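# Stand steel plates upright in rack slots using magnet

## Task

Put every steel plate into its own slot of the rack, each one standing on a long edge (leaning against a slot wall is acceptable). At the end the rack must still be upright and everything must be motionless, with the magnet off and no plate depending on the robot for support. Finish by releasing and pulling the arm away.

## Robot and tools

Robot: one six-joint arm on a mounting block at the scene origin. The block holds the base either near vertical or tilted roughly 45 degrees toward +y or -y; check the images to see which. The arm faces +x. A magnet gripper is fitted to the flange.

Frames: the scene frame is fixed to the table. z = 0 is the table top, +z is up, +x points away from the base into the work area, and +y is to the left when looking along +x. The face point is the centre of the gripper's flat round face. Its z axis points out of the face, and the gripper's axes are the same as the face point's.

Tool geometry: the barrel is 48 mm wide and its face sits 85 mm from the mounting face. Behind it are a 75 mm spacer (10 mm thick) and a 75 mm plate (13.5 mm). A 22 mm thick block sticks out from that plate toward the gripper's -y. It is 90 mm long and 60 to 40 mm wide, and its corners sweep a 92 mm radius when the last joint turns. A cable stub sits at its back. All of these rotate with the gripper, so leave room for them near the rack.

Magnet: bare steel lying flat over the middle of the face is held with about 120 N. The grip drops fast with any gap: about half at 0.33 mm, a fifth at 1 mm, under 1 N at 10 mm. Press the face flat on a plate before lifting. Only friction stops a plate sliding sideways, so tilting or fast motion can shed it. When on, the magnet also clamps onto fixed steel and can pin the arm. When off, about 0.3 N remains, so light parts may stay stuck. The piston takes about 0.1 s. The tool gives no force reading of its own.

execute_actions: argument "actions" is a list of actions, and each action takes about 0.5 s. An action is a table of up to 15 rows, one row per 1/30 s control step. A short table repeats its final row. Each row has 7 numbers, in this order: dx, dy, dz, rx, ry, rz, magnet. The first six are offsets, not poses. They are measured from the face point pose at the start of that action, not from the previous row, and are expressed in the face point's own axes. Scale: 1.0 = 0.6 m or 180 degrees, range -1 to 1. rx, ry, rz together form one rotation vector. magnet is an absolute switch: above 0.01 is on, 0.01 or less is off, and it stays as last sent. Write literal numbers only; expressions make the call invalid. An empty list sends nothing and returns the current state and images. A running move keeps going; otherwise the arm holds.

move: target is one row of 7 numbers with the same layout and scale. The offsets count from the pose in the most recent result that showed one, in face point axes. The tool number applies at the start. The path runs straight, lasts 0.5 to 10 s, and does not avoid obstacles. speed is in m/s, 0.002 to 0.5, default 0.25; turning is capped at twice that in rad/s. stop_force is in N, 13 to 80. The path halts when the wrist sensor feels that much added push along the direction of travel, then backs off 2 steps and holds. It is not allowed in the first 0.2 s or together with blocking=false. It is unreliable on rotating moves, and you should omit it when pulling away from contact. With blocking=false you get a result after 0.5 s and the move keeps running. Check it with wait(0) or end it with stop; other motion calls are refused until it ends. The result line "move:" reports the ending: done, off_target, moving, held, fault or contact. It also lists limits (paced = the sent pose was clipped; held = a check blocked some steps) and the distance left to the target.

wait: seconds 0 to 10; the arm holds its last command. stop: brakes a running move. zoom_image: camera (cam_high, cam_low or cam_wrist, each 504x504) and region [x0, y0, x1, y1] in pixels, with (0, 0) at the top-left corner and at most 504 by 504. finished_scene: scene is the number of the scene you are ending. This cannot be undone, so the plates must already be stable.

Results: end_effector_position (m) and end_effector_quat_wxyz give the measured face point pose in the scene frame. The printed position can be off at long reach; trust the images. The results also give linear and angular velocity, six joint positions and velocities, and "Wrist force" / "Wrist torque" in the face point axes. The force readings are noisy (offset up to ~5.5 N, noise ~3.4 N) and saturate near 100 N; a push on a surface reads as force back into the arm. magnet_out = piston fully forward, magnet_back = fully retracted. part_present = 1 while held with at least ~36 N; a fixed steel surface also sets it. "Hand target" is the pose at the drive's joint targets. "Off the commanded pose" compares the result with the last commanded row. "pose unreachable" (with the action index, counted from 0, and a "cause:" line) means a clearance check altered the joint targets. "joint sent to its limit" names a clamped joint.

Behaviour and hazards: each step, commands are clipped to within 100 mm and 16 degrees of the current pose, and motion lags about 0.17 s. Big moves may finish short, so send the remainder. The arm is stiff: pressing even a little past contact can fault it. A joint torque over its limit, or 150 N external force, stops the arm for 10 s. The limits are 313, 313 and 142 N m for the first three joints and 51.3 N m for each wrist joint, and held weight counts toward them. Long holding heats the motors, with a warning at 70 °C and a brake stop at 85 °C. Loose objects may get nudged by random disturbances. Never push anything off the table. Avoid drops, slips, slams and hard pushes, and approach contacts slowly.

Each tool is called after "Emit:" in YAML: its name, and indented under it one key for each argument.

## Session

Emit:
execute_actions:
  actions: []

Scene clock: 0.00 s.
end_effector_position=(+1.1470, +0.3911, +0.2306) magnet_out=0 magnet_back=1 part_present=0 end_effector_quat_wxyz=(+0.557, -0.426, +0.709, +0.069) end_effector_velocity=(+0.000, -0.000, -0.000) end_effector_angular_velocity=(-0.001, -0.000, -0.002)
Joint positions: [ 0.114 -0.597  1.279 -3.375 -1.05   2.477]
Joint velocities: [ 0.     0.    -0.    -0.    -0.002  0.   ]
Motor temperatures (°C, as the motors report them): [29 31 30 33 38 37]
Wrist force (N, on the end effector, along its own x y z axes, offset not removed): no reading
Wrist torque (N m, same axes, about the end effector's origin, offset not removed): no reading
Hand target: +1.147, +0.391, +0.231; +0.557, -0.426, +0.709, +0.069

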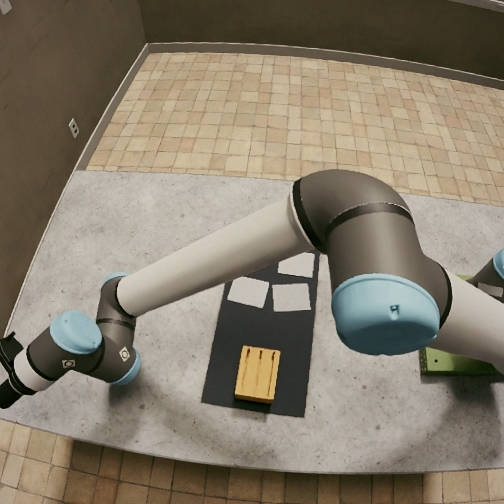

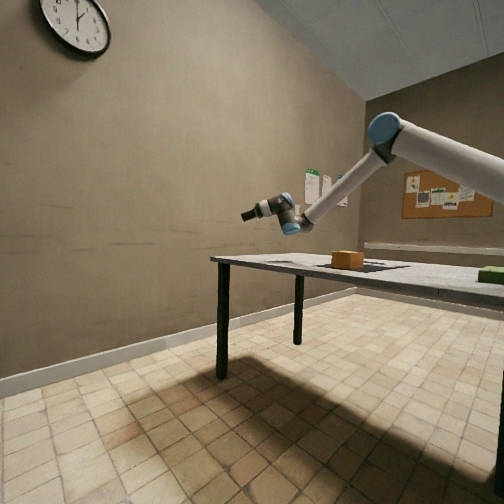

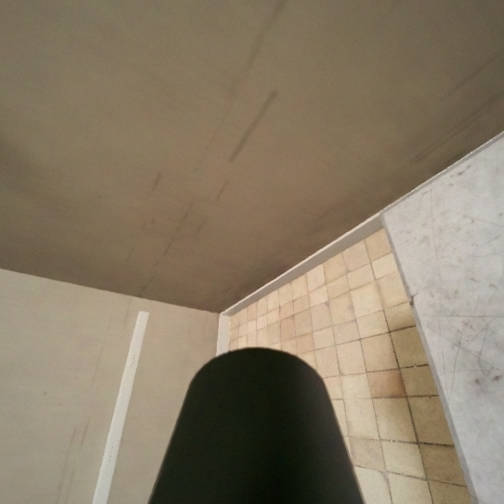

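Emit:
move:
  target: [0.168,0.22,-0.93,-0.444,0.055,-0.565,0]
  speed: 0.3

Scene clock: 8.97 s.
end_effector_position=(+0.6473, +0.1010, +0.3009) magnet_out=0 magnet_back=1 part_present=0 end_effector_quat_wxyz=(+0.001, +1.000, +0.000, +0.000) end_effector_velocity=(-0.002, -0.002, -0.000) end_effector_angular_velocity=(-0.006, -0.001, +0.005)
Joint positions: [-0.081 -1.522  2.088 -2.139 -1.586 -0.104]
Joint velocities: [-0.001 -0.003  0.004 -0.002 -0.005 -0.006]
Motor temperatures (°C, as the motors report them): [29 31 30 33 38 37]
Wrist force (N, on the end effector, along its own x y z axes, offset not removed): [-1.5 3.2 -2.7]
Wrist torque (N m, same axes, about the end effector's origin, offset not removed): [0.52 0.23 -0.15]
Hand target: +0.647, +0.101, +0.301; +0.001, +1.000, +0.001, +0.000
Off the commanded pose: 0.000 m, 0 deg.
move: done

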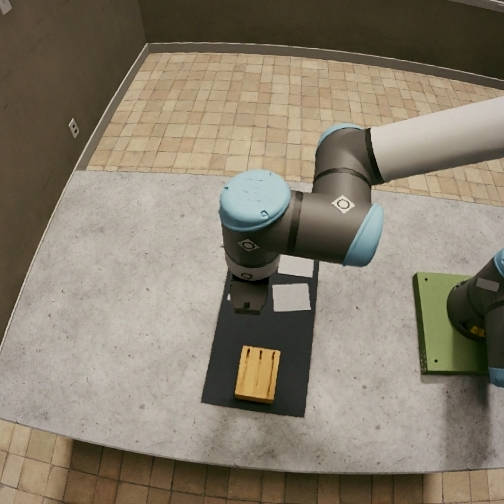

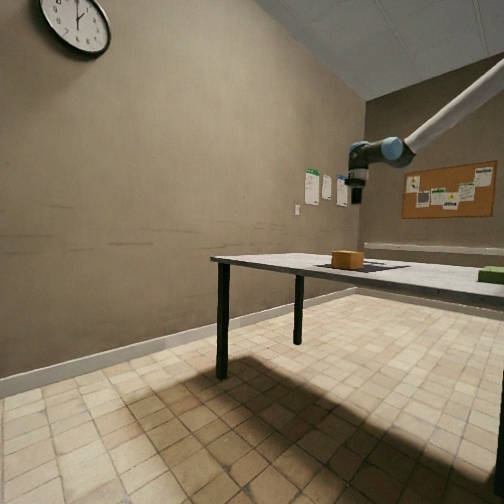

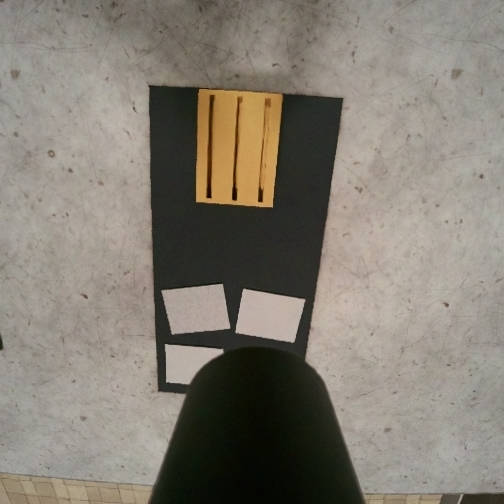

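Emit:
move:
  target: [0.05,0.2,0.45,0,0,0,0]
  speed: 0.2

Scene clock: 16.67 s.
end_effector_position=(+0.6774, -0.0188, +0.0316) magnet_out=0 magnet_back=1 part_present=0 end_effector_quat_wxyz=(+0.000, +1.000, +0.000, -0.000) end_effector_velocity=(+0.001, -0.002, -0.002) end_effector_angular_velocity=(-0.001, -0.001, -0.001)
Joint positions: [-0.261 -1.104  2.205 -2.676 -1.584 -0.284]
Joint velocities: [-0.002  0.004 -0.001 -0.004 -0.    -0.001]
Motor temperatures (°C, as the motors report them): [29 31 30 33 38 37]
Wrist force (N, on the end effector, along its own x y z axes, offset not removed): [-0.9 2.2 1.1]
Wrist torque (N m, same axes, about the end effector's origin, offset not removed): [0.18 0.20 0.11]
Hand target: +0.677, -0.019, +0.031; +0.000, +1.000, +0.000, +0.000
Off the commanded pose: 0.001 m, 0 deg.
move: done

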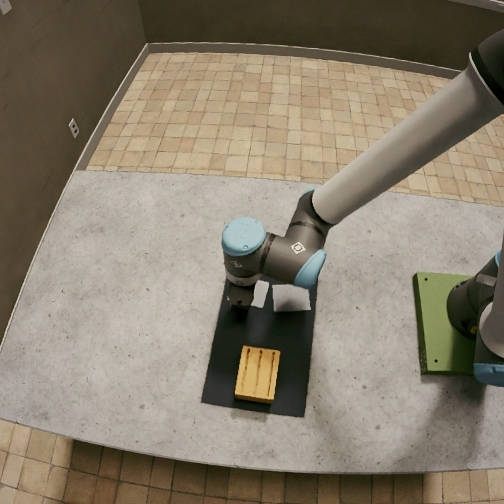

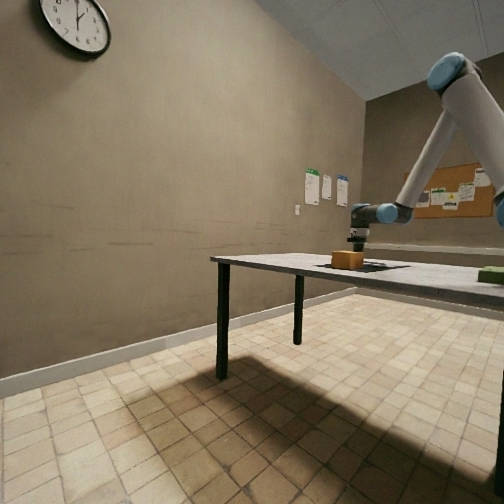

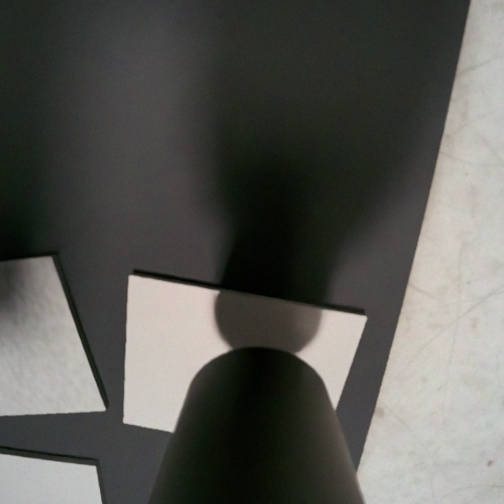

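Emit:
move:
  target: [-0.005,-0.03,0,0,0,0.057,0]
  speed: 0.1

Scene clock: 19.27 s.
end_effector_position=(+0.6743, -0.0010, +0.0316) magnet_out=0 magnet_back=1 part_present=0 end_effector_quat_wxyz=(+0.000, +0.996, -0.088, +0.000) end_effector_velocity=(+0.000, +0.001, +0.000) end_effector_angular_velocity=(-0.000, +0.000, -0.011)
Joint positions: [-0.236 -1.107  2.211 -2.68  -1.585 -0.081]
Joint velocities: [ 0.001  0.    -0.     0.    -0.     0.012]
Motor temperatures (°C, as the motors report them): [29 31 30 33 38 37]
Wrist force (N, on the end effector, along its own x y z axes, offset not removed): [-1.1 6.2 0.8]
Wrist torque (N m, same axes, about the end effector's origin, offset not removed): [0.55 0.39 -0.13]
Hand target: +0.674, -0.001, +0.032; +0.000, +0.996, -0.089, +0.000
Off the commanded pose: 0.000 m, 0 deg.
move: done

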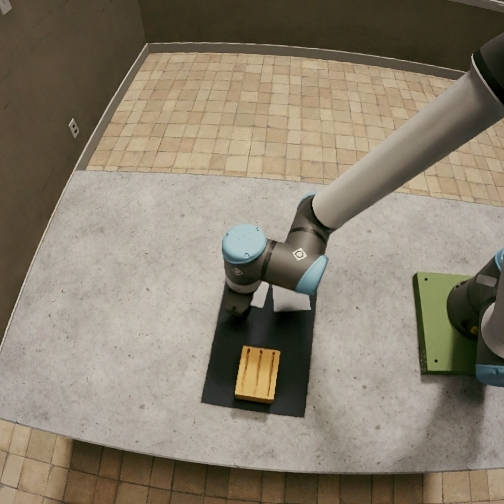

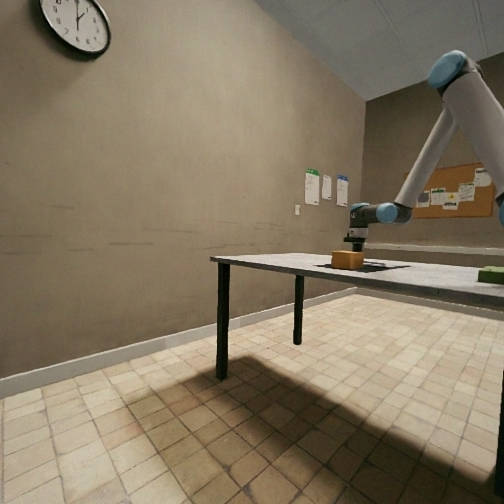

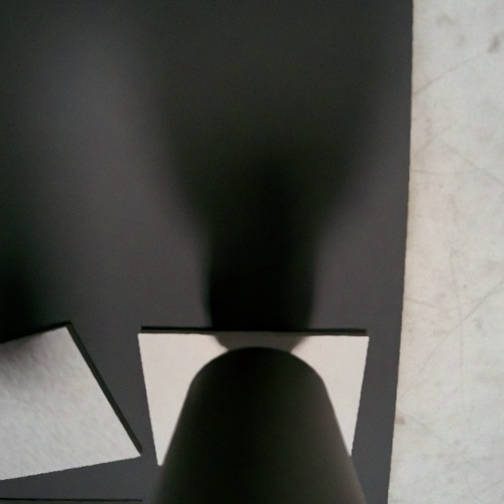

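Emit:
move:
  target: [0,0,0.0445,0,0,0,1]
  speed: 0.03

Scene clock: 21.83 s.
end_effector_position=(+0.6743, -0.0010, +0.0052) magnet_out=1 magnet_back=0 part_present=1 end_effector_quat_wxyz=(+0.000, +0.996, -0.088, +0.000) end_effector_velocity=(+0.000, -0.000, -0.003) end_effector_angular_velocity=(+0.000, -0.000, +0.000)
Joint positions: [-0.237 -1.058  2.213 -2.731 -1.585 -0.082]
Joint velocities: [-0.     0.005 -0.    -0.005  0.    -0.001]
Motor temperatures (°C, as the motors report them): [29 31 30 33 38 37]
Wrist force (N, on the end effector, along its own x y z axes, offset not removed): [3.5 -0.6 3.7]
Wrist torque (N m, same axes, about the end effector's origin, offset not removed): [0.07 0.01 -0.23]
Hand target: +0.674, -0.001, +0.005; +0.000, +0.996, -0.088, +0.000
Off the commanded pose: 0.000 m, 0 deg.
move: done

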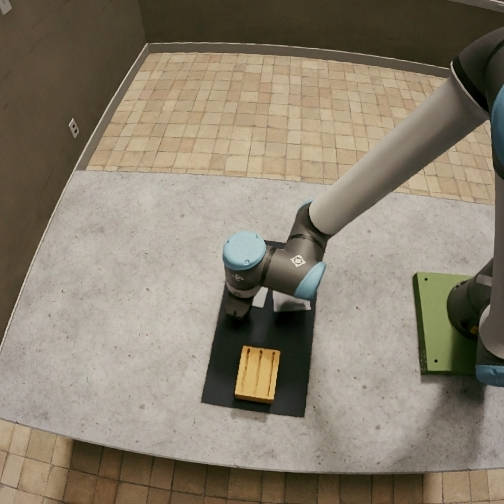

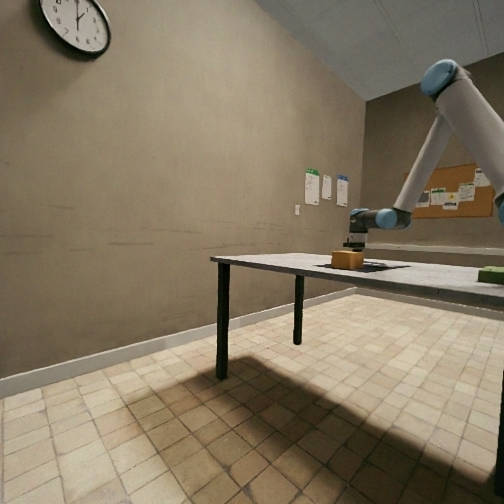

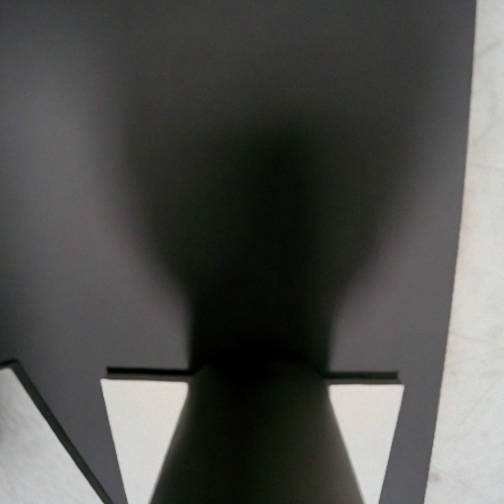

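Emit:
move:
  target: [0,0,-0.41,0,0,-0.057,1]
  speed: 0.2

Emit:
move:
  target: [-0.123,-0.402,0,0,0,0,1]

Emit:
move:
  target: [0,0,0,0.396,-0.366,-0.366,1]

Scene clock: 26.40 s.
end_effector_position=(+0.6744, -0.0008, +0.2506) magnet_out=1 magnet_back=0 part_present=1 end_effector_quat_wxyz=(+0.000, +1.000, +0.001, -0.000) end_effector_velocity=(-0.000, -0.000, +0.002) end_effector_angular_velocity=(-0.000, +0.001, +0.001)
Joint positions: [-0.231 -1.44   2.101 -2.237 -1.585 -0.255]
Joint velocities: [-0.    -0.002 -0.002  0.005 -0.001 -0.001]
Motor temperatures (°C, as the motors report them): [29 31 30 33 38 37]
Wrist force (N, on the end effector, along its own x y z axes, offset not removed): [-2.3 8.5 4.4]
Wrist torque (N m, same axes, about the end effector's origin, offset not removed): [0.81 0.15 -0.05]
Hand target: +0.674, -0.001, +0.251; +0.000, +1.000, +0.001, -0.000
Off the commanded pose: 0.001 m, 0 deg.
move: done

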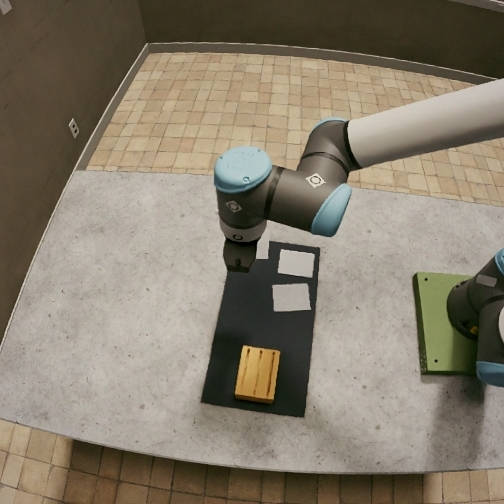

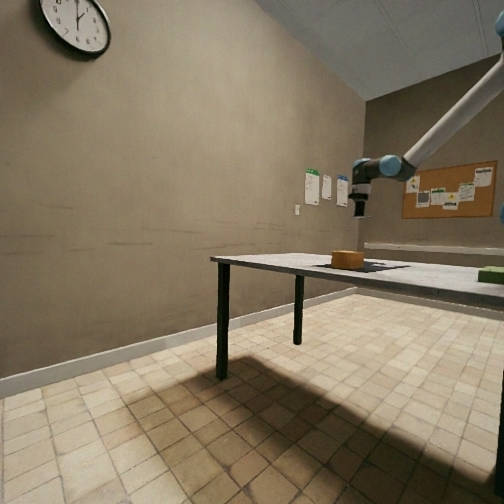

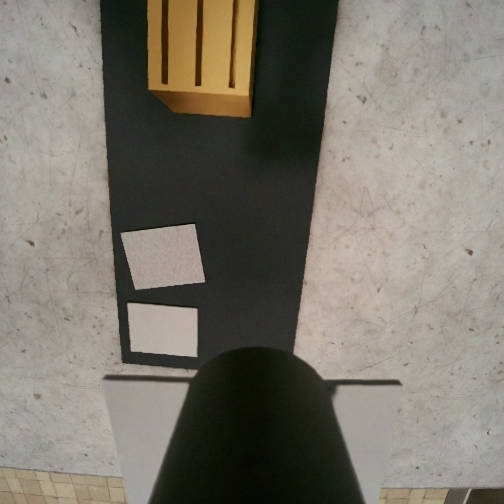

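Scene clock: 28.03 s.
end_effector_position=(+0.5999, +0.2397, +0.2503) magnet_out=1 magnet_back=0 part_present=1 end_effector_quat_wxyz=(+0.001, +1.000, +0.001, +0.000) end_effector_velocity=(-0.000, +0.002, +0.000) end_effector_angular_velocity=(-0.001, -0.000, +0.000)
Joint positions: [ 0.139 -1.477  2.15  -2.244 -1.586  0.115]
Joint velocities: [ 0.004  0.001 -0.001  0.    -0.001  0.004]
Motor temperatures (°C, as the motors report them): [29 31 30 33 38 37]
Wrist force (N, on the end effector, along its own x y z axes, offset not removed): [-0.7 -1.4 3.4]
Wrist torque (N m, same axes, about the end effector's origin, offset not removed): [0.12 0.16 -0.26]
Hand target: +0.600, +0.240, +0.250; +0.001, +1.000, +0.001, +0.000
Off the commanded pose: 0.001 m, 0 deg.
move: done

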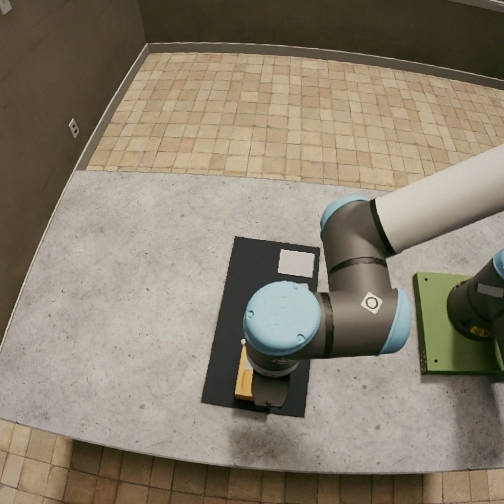

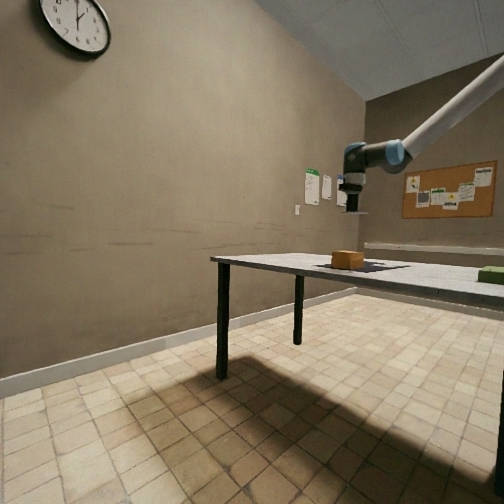

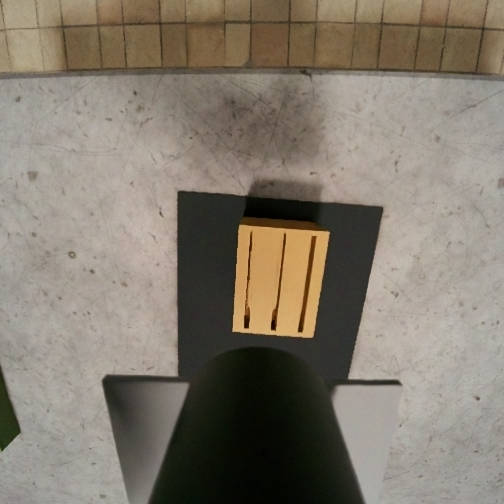

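Scene clock: 32.63 s.
end_effector_position=(+0.6000, +0.2397, +0.2505) magnet_out=1 magnet_back=0 part_present=1 end_effector_quat_wxyz=(+0.517, -0.520, -0.480, +0.481) end_effector_velocity=(-0.000, -0.000, -0.000) end_effector_angular_velocity=(+0.008, +0.008, +0.008)
Joint positions: [ 0.083 -0.915  1.544 -0.633 -1.432 -1.553]
Joint velocities: [ 0.002  0.004 -0.002  0.006 -0.006 -0.008]
Motor temperatures (°C, as the motors report them): [29 31 30 33 38 37]
Wrist force (N, on the end effector, along its own x y z axes, offset not removed): [4.9 -2.0 0.4]
Wrist torque (N m, same axes, about the end effector's origin, offset not removed): [-0.35 -0.51 -0.28]
Hand target: +0.600, +0.240, +0.250; +0.518, -0.520, -0.480, +0.481
Off the commanded pose: 0.000 m, 0 deg.
move: done

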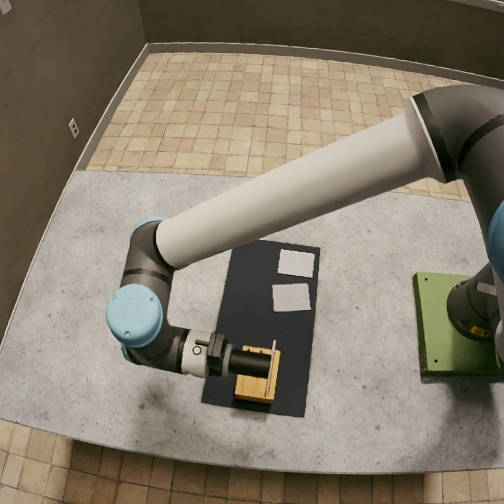

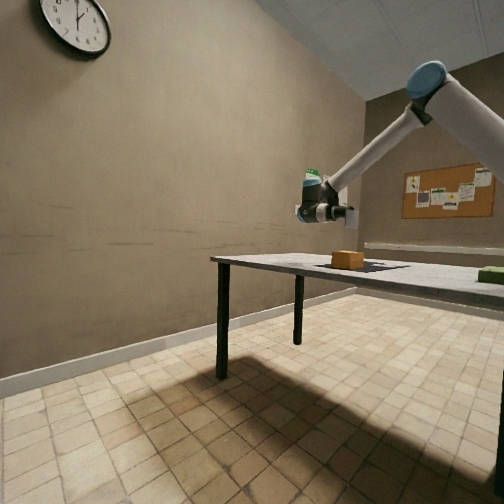

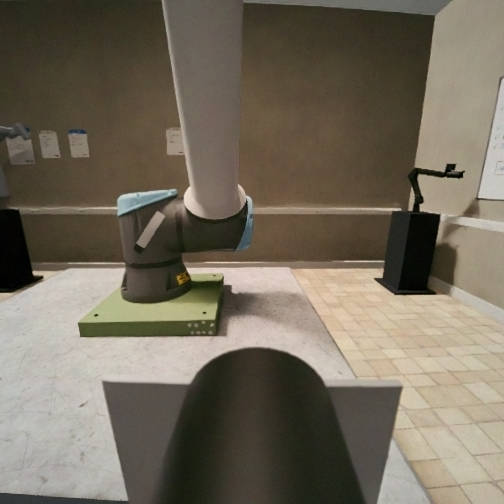

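Emit:
move:
  target: [0,0.15,0,0,0,0,1]
  speed: 0.1

Emit:
zoom_image:
  camera: "cam_high"
  region: [222,338,292,408]

Scene clock: 35.40 s.
end_effector_position=(+0.6002, +0.2394, +0.1607) magnet_out=1 magnet_back=0 part_present=1 end_effector_quat_wxyz=(+0.517, -0.520, -0.480, +0.481) end_effector_velocity=(+0.000, -0.001, -0.002) end_effector_angular_velocity=(-0.000, -0.000, -0.002)
Joint positions: [ 0.082 -0.822  1.571 -0.753 -1.434 -1.553]
Joint velocities: [-0.002  0.002  0.    -0.003 -0.     0.   ]
Motor temperatures (°C, as the motors report them): [29 31 30 33 38 37]
Wrist force (N, on the end effector, along its own x y z axes, offset not removed): [4.7 2.9 0.1]
Wrist torque (N m, same axes, about the end effector's origin, offset not removed): [0.03 -0.43 -0.07]
Hand target: +0.600, +0.239, +0.161; +0.517, -0.520, -0.480, +0.481
Off the commanded pose: 0.000 m, 0 deg.
move: done

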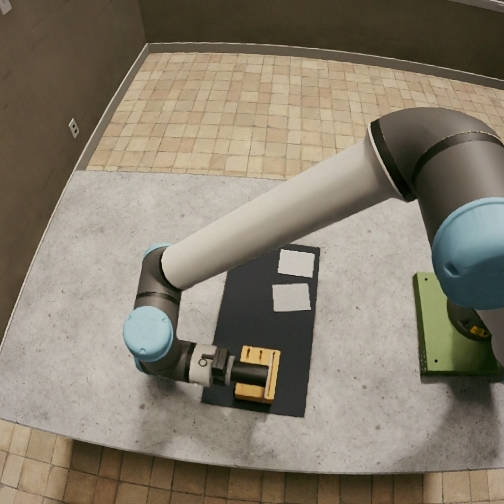

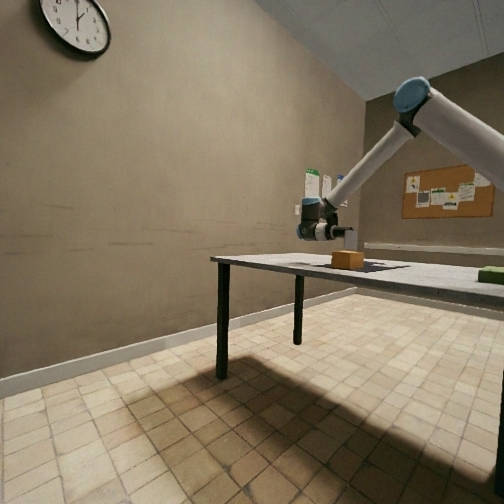

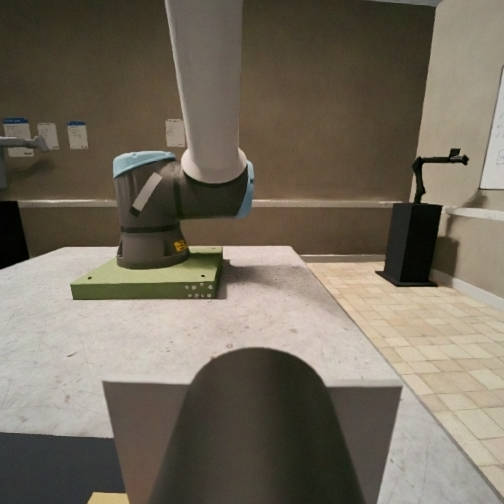

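Region (222, 338, 292, 408) of cam_high's 504x504 image, scaled by 7.200, with more detail than that image has.

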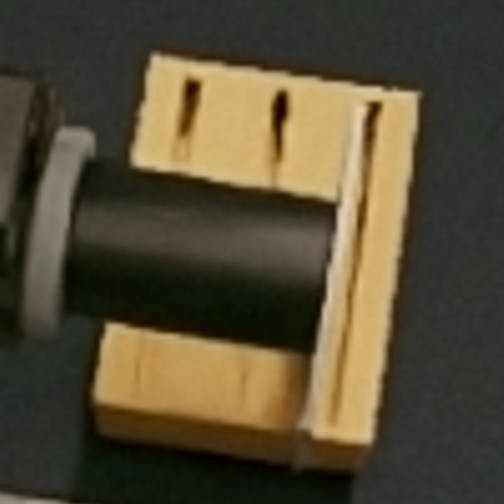

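Emit:
move:
  target: [-0.008,0,0.006,0,0,0,1]
  speed: 0.03

Emit:
move:
  target: [0,0.03,0,0,0,0,1]
  speed: 0.008
  stop_force: 14

Emit:
zoom_image:
  camera: "cam_high"
  region: [222,338,292,408]

Scene clock: 38.40 s.
end_effector_position=(+0.5964, +0.2351, +0.1607) magnet_out=1 magnet_back=0 part_present=1 end_effector_quat_wxyz=(+0.517, -0.520, -0.480, +0.481) end_effector_velocity=(-0.002, -0.002, +0.000) end_effector_angular_velocity=(+0.001, -0.000, +0.002)
Joint positions: [ 0.077 -0.828  1.582 -0.759 -1.439 -1.553]
Joint velocities: [-0.002 -0.003  0.006 -0.002 -0.004 -0.001]
Motor temperatures (°C, as the motors report them): [29 31 30 33 38 37]
Wrist force (N, on the end effector, along its own x y z axes, offset not removed): [-0.8 -0.2 -2.3]
Wrist torque (N m, same axes, about the end effector's origin, offset not removed): [-0.21 0.22 -0.07]
Hand target: +0.596, +0.235, +0.161; +0.517, -0.520, -0.480, +0.481
Off the commanded pose: 0.000 m, 0 deg.
move: done

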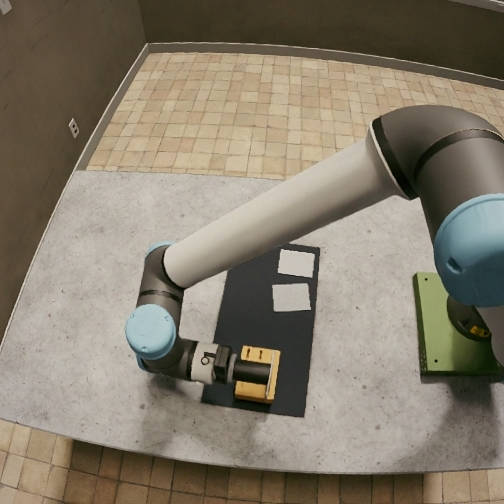

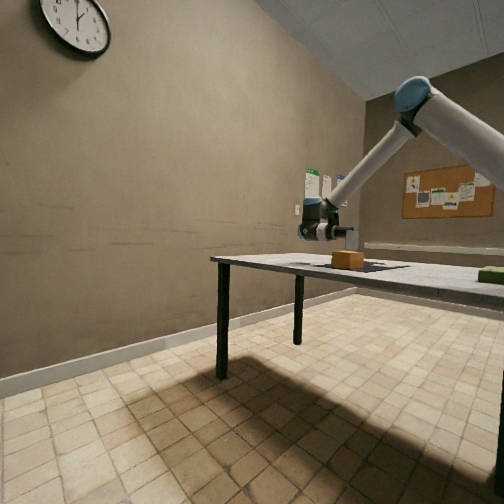

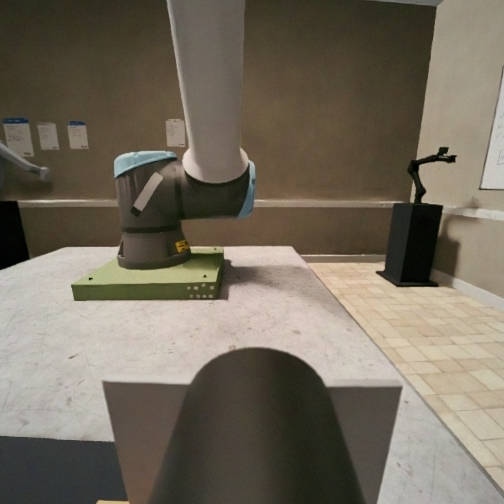

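Scene clock: 40.90 s.
end_effector_position=(+0.5964, +0.2351, +0.1437) magnet_out=1 magnet_back=0 part_present=1 end_effector_quat_wxyz=(+0.517, -0.521, -0.480, +0.481) end_effector_velocity=(+0.000, -0.000, +0.002) end_effector_angular_velocity=(-0.001, +0.001, -0.000)
Joint positions: [ 0.076 -0.809  1.585 -0.781 -1.439 -1.553]
Joint velocities: [-0.    -0.002 -0.001  0.003 -0.     0.001]
Motor temperatures (°C, as the motors report them): [29 31 30 33 38 37]
Wrist force (N, on the end effector, along its own x y z axes, offset not removed): [-0.4 -9.3 5.0]
Wrist torque (N m, same axes, about the end effector's origin, offset not removed): [-0.74 0.42 -0.50]
Hand target: +0.596, +0.235, +0.144; +0.517, -0.520, -0.480, +0.481
Off the commanded pose: 0.001 m, 0 deg.
move: contact

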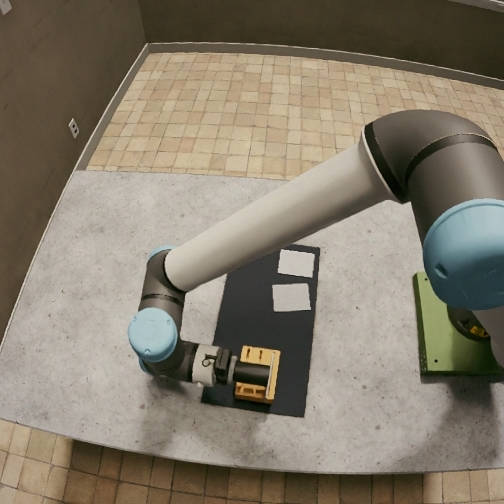

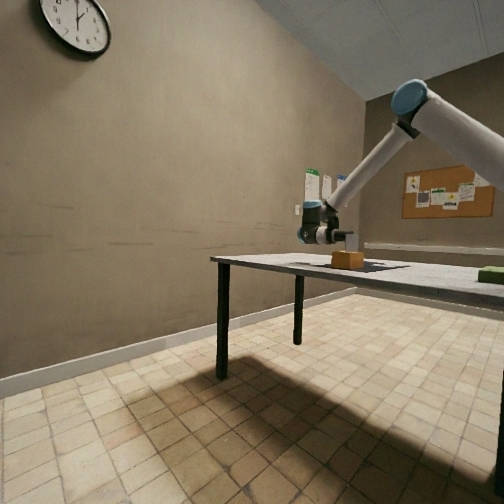

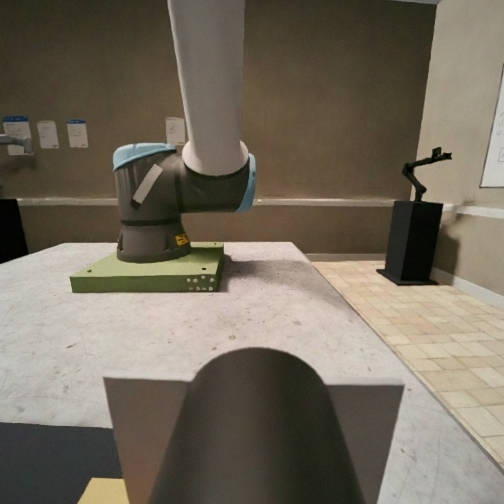

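Region (222, 338, 292, 408) of cam_high's 504x504 image, scaled by 7.200, with more detail than that image has.

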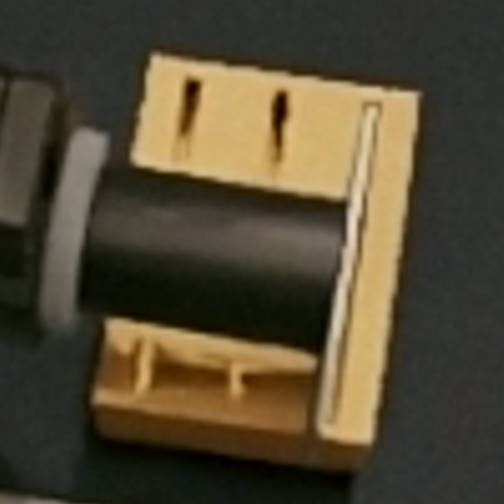

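Emit:
move:
  target: [-0.003,0.008,0.003,0,0,0,1]
  speed: 0.004

Scene clock: 44.10 s.
end_effector_position=(+0.5945, +0.2334, +0.1390) magnet_out=1 magnet_back=0 part_present=1 end_effector_quat_wxyz=(+0.517, -0.521, -0.480, +0.481) end_effector_velocity=(-0.000, -0.001, -0.001) end_effector_angular_velocity=(-0.001, +0.000, -0.002)
Joint positions: [ 0.074 -0.806  1.591 -0.79  -1.441 -1.553]
Joint velocities: [-0.002  0.     0.001 -0.002  0.     0.001]
Motor temperatures (°C, as the motors report them): [29 31 30 33 38 37]
Wrist force (N, on the end effector, along its own x y z axes, offset not removed): [14.8 -29.2 -11.0]
Wrist torque (N m, same axes, about the end effector's origin, offset not removed): [-0.58 -0.68 -0.32]
Hand target: +0.594, +0.233, +0.139; +0.517, -0.521, -0.480, +0.481
Off the commanded pose: 0.000 m, 0 deg.
move: done

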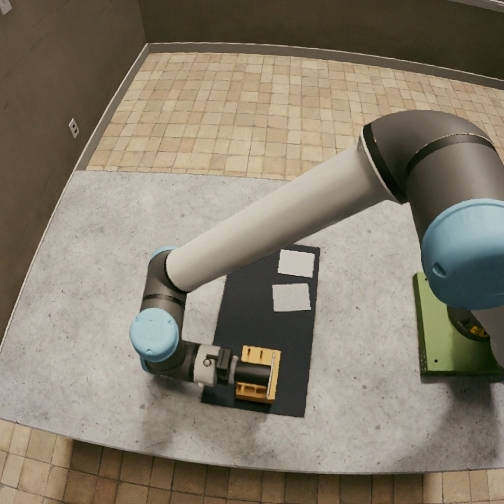

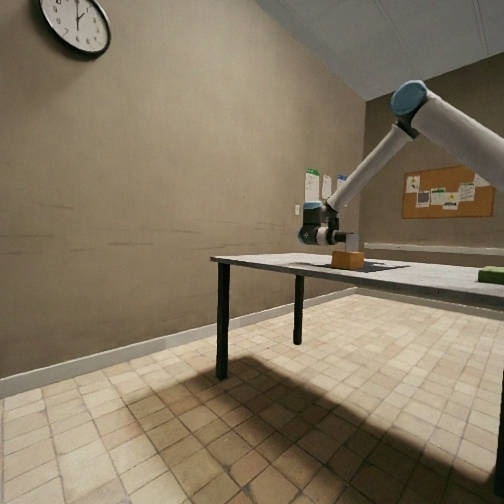

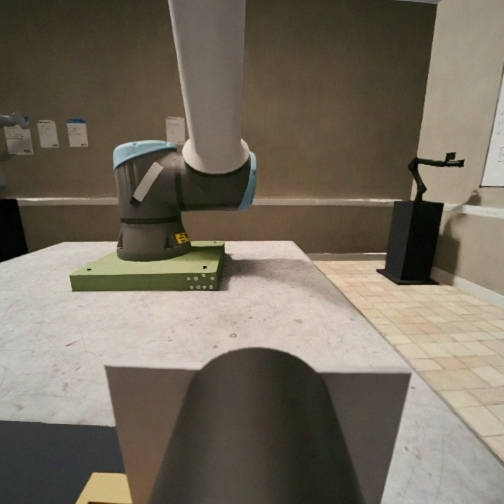

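Emit:
zoom_image:
  camera: "cam_high"
  region: [222,338,292,408]

Region (222, 338, 292, 408) of cam_high's 504x504 image, scaled by 7.200, with more detail than that image has.

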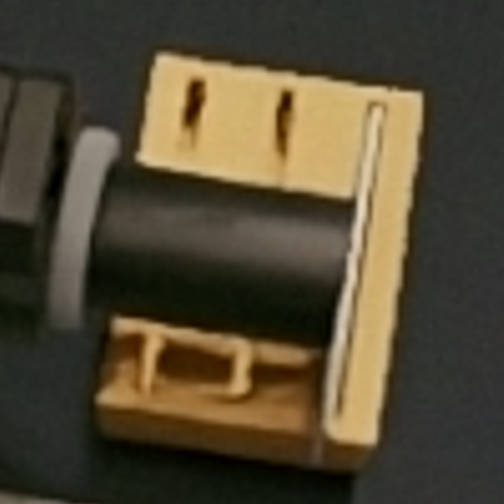

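Emit:
move:
  target: [0,-0.008,-0.002,0,-0.012,0,1]
  speed: 0.01

Emit:
zoom_image:
  camera: "cam_high"
  region: [222,338,292,408]

Scene clock: 49.27 s.
end_effector_position=(+0.5957, +0.2333, +0.1437) magnet_out=1 magnet_back=0 part_present=1 end_effector_quat_wxyz=(+0.508, -0.511, -0.489, +0.490) end_effector_velocity=(-0.001, +0.001, +0.000) end_effector_angular_velocity=(-0.000, +0.001, +0.006)
Joint positions: [ 0.084 -0.807  1.581 -0.778 -1.468 -1.553]
Joint velocities: [ 0.002  0.    -0.     0.002 -0.003  0.   ]
Motor temperatures (°C, as the motors report them): [29 31 30 33 38 37]
Wrist force (N, on the end effector, along its own x y z axes, offset not removed): [10.0 8.4 -1.8]
Wrist torque (N m, same axes, about the end effector's origin, offset not removed): [0.67 -1.03 -0.16]
Hand target: +0.596, +0.233, +0.144; +0.508, -0.511, -0.489, +0.490
Off the commanded pose: 0.000 m, 0 deg.
move: done

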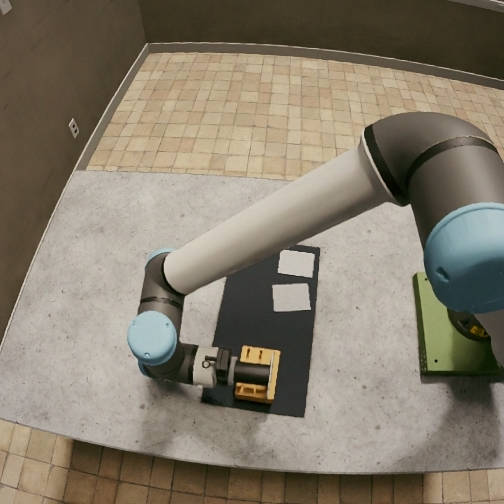

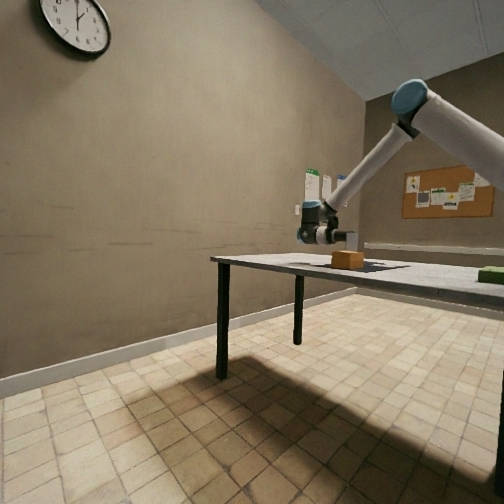

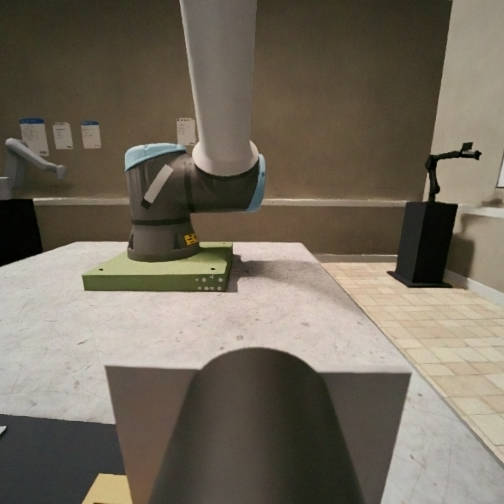

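Region (222, 338, 292, 408) of cam_high's 504x504 image, scaled by 7.200, with more detail than that image has.

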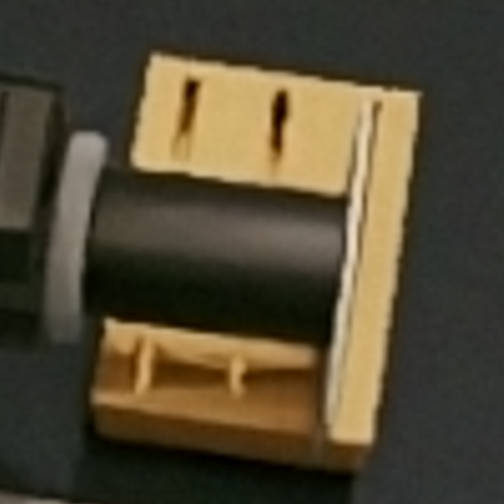

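Now parallel, slit ~1 mm −x. Sweep.

Emit:
move:
  target: [0,0.008,0.004,0,0,0,1]
  speed: 0.004

Scene clock: 51.87 s.
end_effector_position=(+0.5934, +0.2334, +0.1390) magnet_out=1 magnet_back=0 part_present=1 end_effector_quat_wxyz=(+0.508, -0.511, -0.489, +0.490) end_effector_velocity=(-0.000, -0.000, -0.001) end_effector_angular_velocity=(-0.000, -0.000, +0.001)
Joint positions: [ 0.084 -0.804  1.587 -0.787 -1.468 -1.553]
Joint velocities: [ 0.     0.001  0.    -0.002 -0.001  0.   ]
Motor temperatures (°C, as the motors report them): [29 31 30 33 38 37]
Wrist force (N, on the end effector, along its own x y z axes, offset not removed): [0.2 1.9 1.2]
Wrist torque (N m, same axes, about the end effector's origin, offset not removed): [0.25 0.06 -0.09]
Hand target: +0.593, +0.233, +0.139; +0.508, -0.511, -0.489, +0.490
Off the commanded pose: 0.000 m, 0 deg.
move: done

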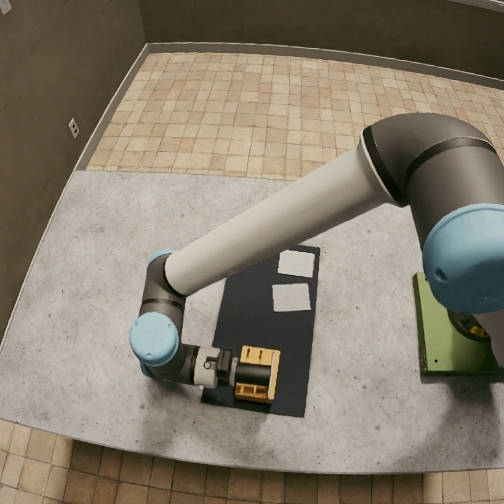

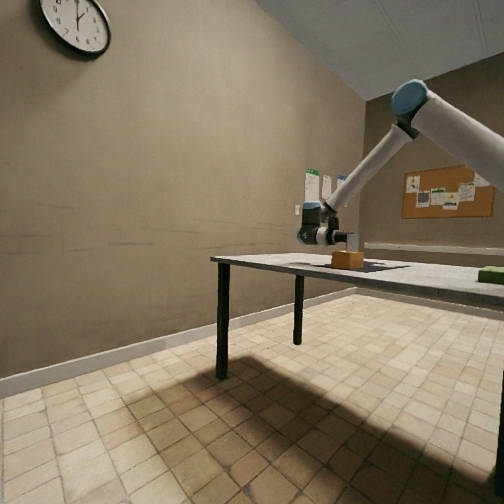

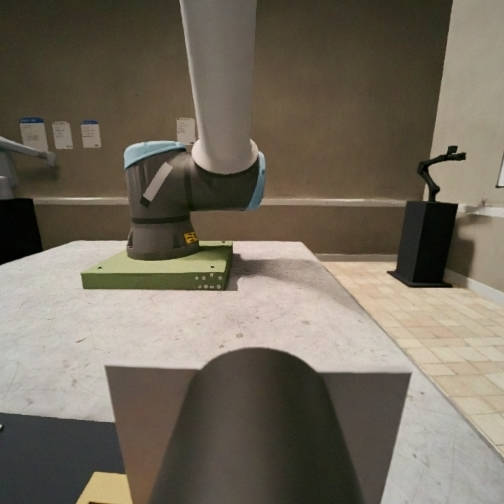

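Free. Descend to z≈0.116.

Emit:
move:
  target: [0,0.038,0,0,0,0,1]
  speed: 0.006

Scene clock: 57.63 s.
end_effector_position=(+0.5934, +0.2333, +0.1163) magnet_out=1 magnet_back=0 part_present=1 end_effector_quat_wxyz=(+0.508, -0.511, -0.489, +0.490) end_effector_velocity=(+0.000, +0.000, -0.001) end_effector_angular_velocity=(+0.001, -0.000, -0.004)
Joint positions: [ 0.084 -0.777  1.589 -0.815 -1.469 -1.553]
Joint velocities: [-0.001  0.001 -0.    -0.001  0.003 -0.001]
Motor temperatures (°C, as the motors report them): [29 31 30 33 38 37]
Wrist force (N, on the end effector, along its own x y z axes, offset not removed): [-9.9 -17.9 6.5]
Wrist torque (N m, same axes, about the end effector's origin, offset not removed): [0.91 -0.38 -0.29]
Hand target: +0.593, +0.233, +0.116; +0.508, -0.511, -0.489, +0.490
Off the commanded pose: 0.000 m, 0 deg.
move: done

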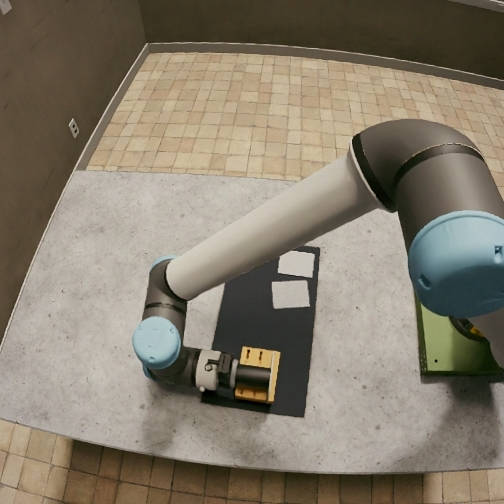

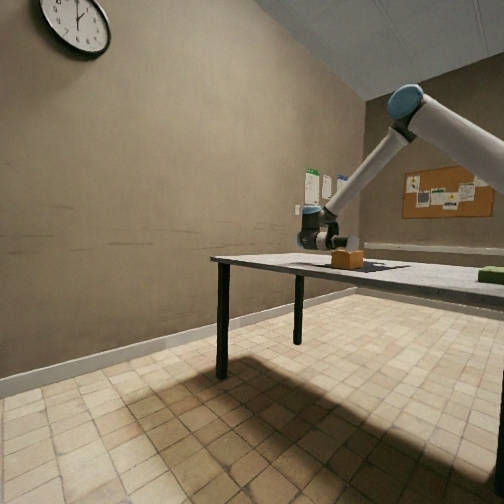

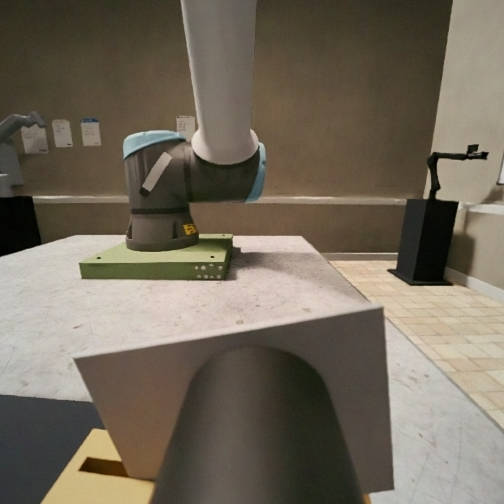

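Same tilt; drag −y by ~6 mm (slit's left end has room).

Emit:
move:
  target: [-0.01,0,0,0,0,0,1]
  speed: 0.005

Scene clock: 60.57 s.
end_effector_position=(+0.5931, +0.2275, +0.1164) magnet_out=1 magnet_back=0 part_present=1 end_effector_quat_wxyz=(+0.508, -0.511, -0.489, +0.490) end_effector_velocity=(-0.000, -0.001, -0.000) end_effector_angular_velocity=(-0.000, +0.001, -0.000)
Joint positions: [ 0.077 -0.78   1.593 -0.818 -1.476 -1.553]
Joint velocities: [-0.001 -0.     0.001 -0.001 -0.001 -0.   ]
Motor temperatures (°C, as the motors report them): [29 31 30 33 38 37]
Wrist force (N, on the end effector, along its own x y z axes, offset not removed): [-0.7 2.7 -6.0]
Wrist torque (N m, same axes, about the end effector's origin, offset not removed): [0.06 0.28 -0.22]
Hand target: +0.593, +0.227, +0.116; +0.508, -0.511, -0.489, +0.490
Off the commanded pose: 0.000 m, 0 deg.
move: done

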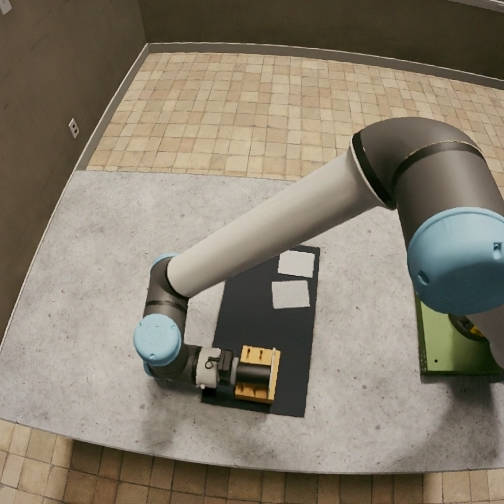

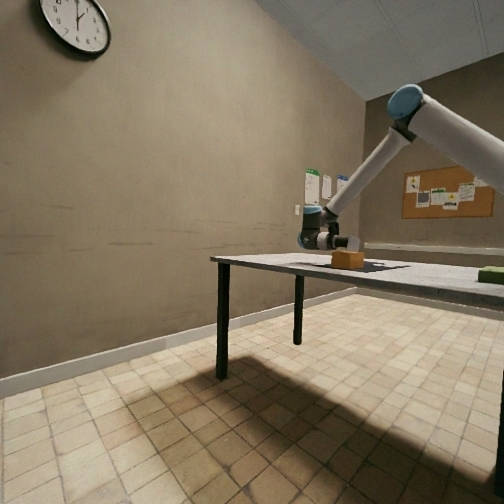

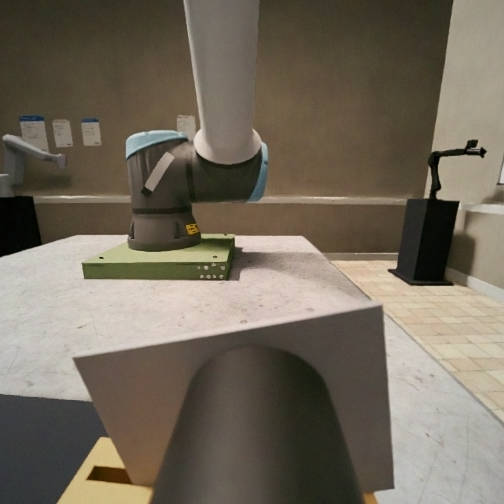

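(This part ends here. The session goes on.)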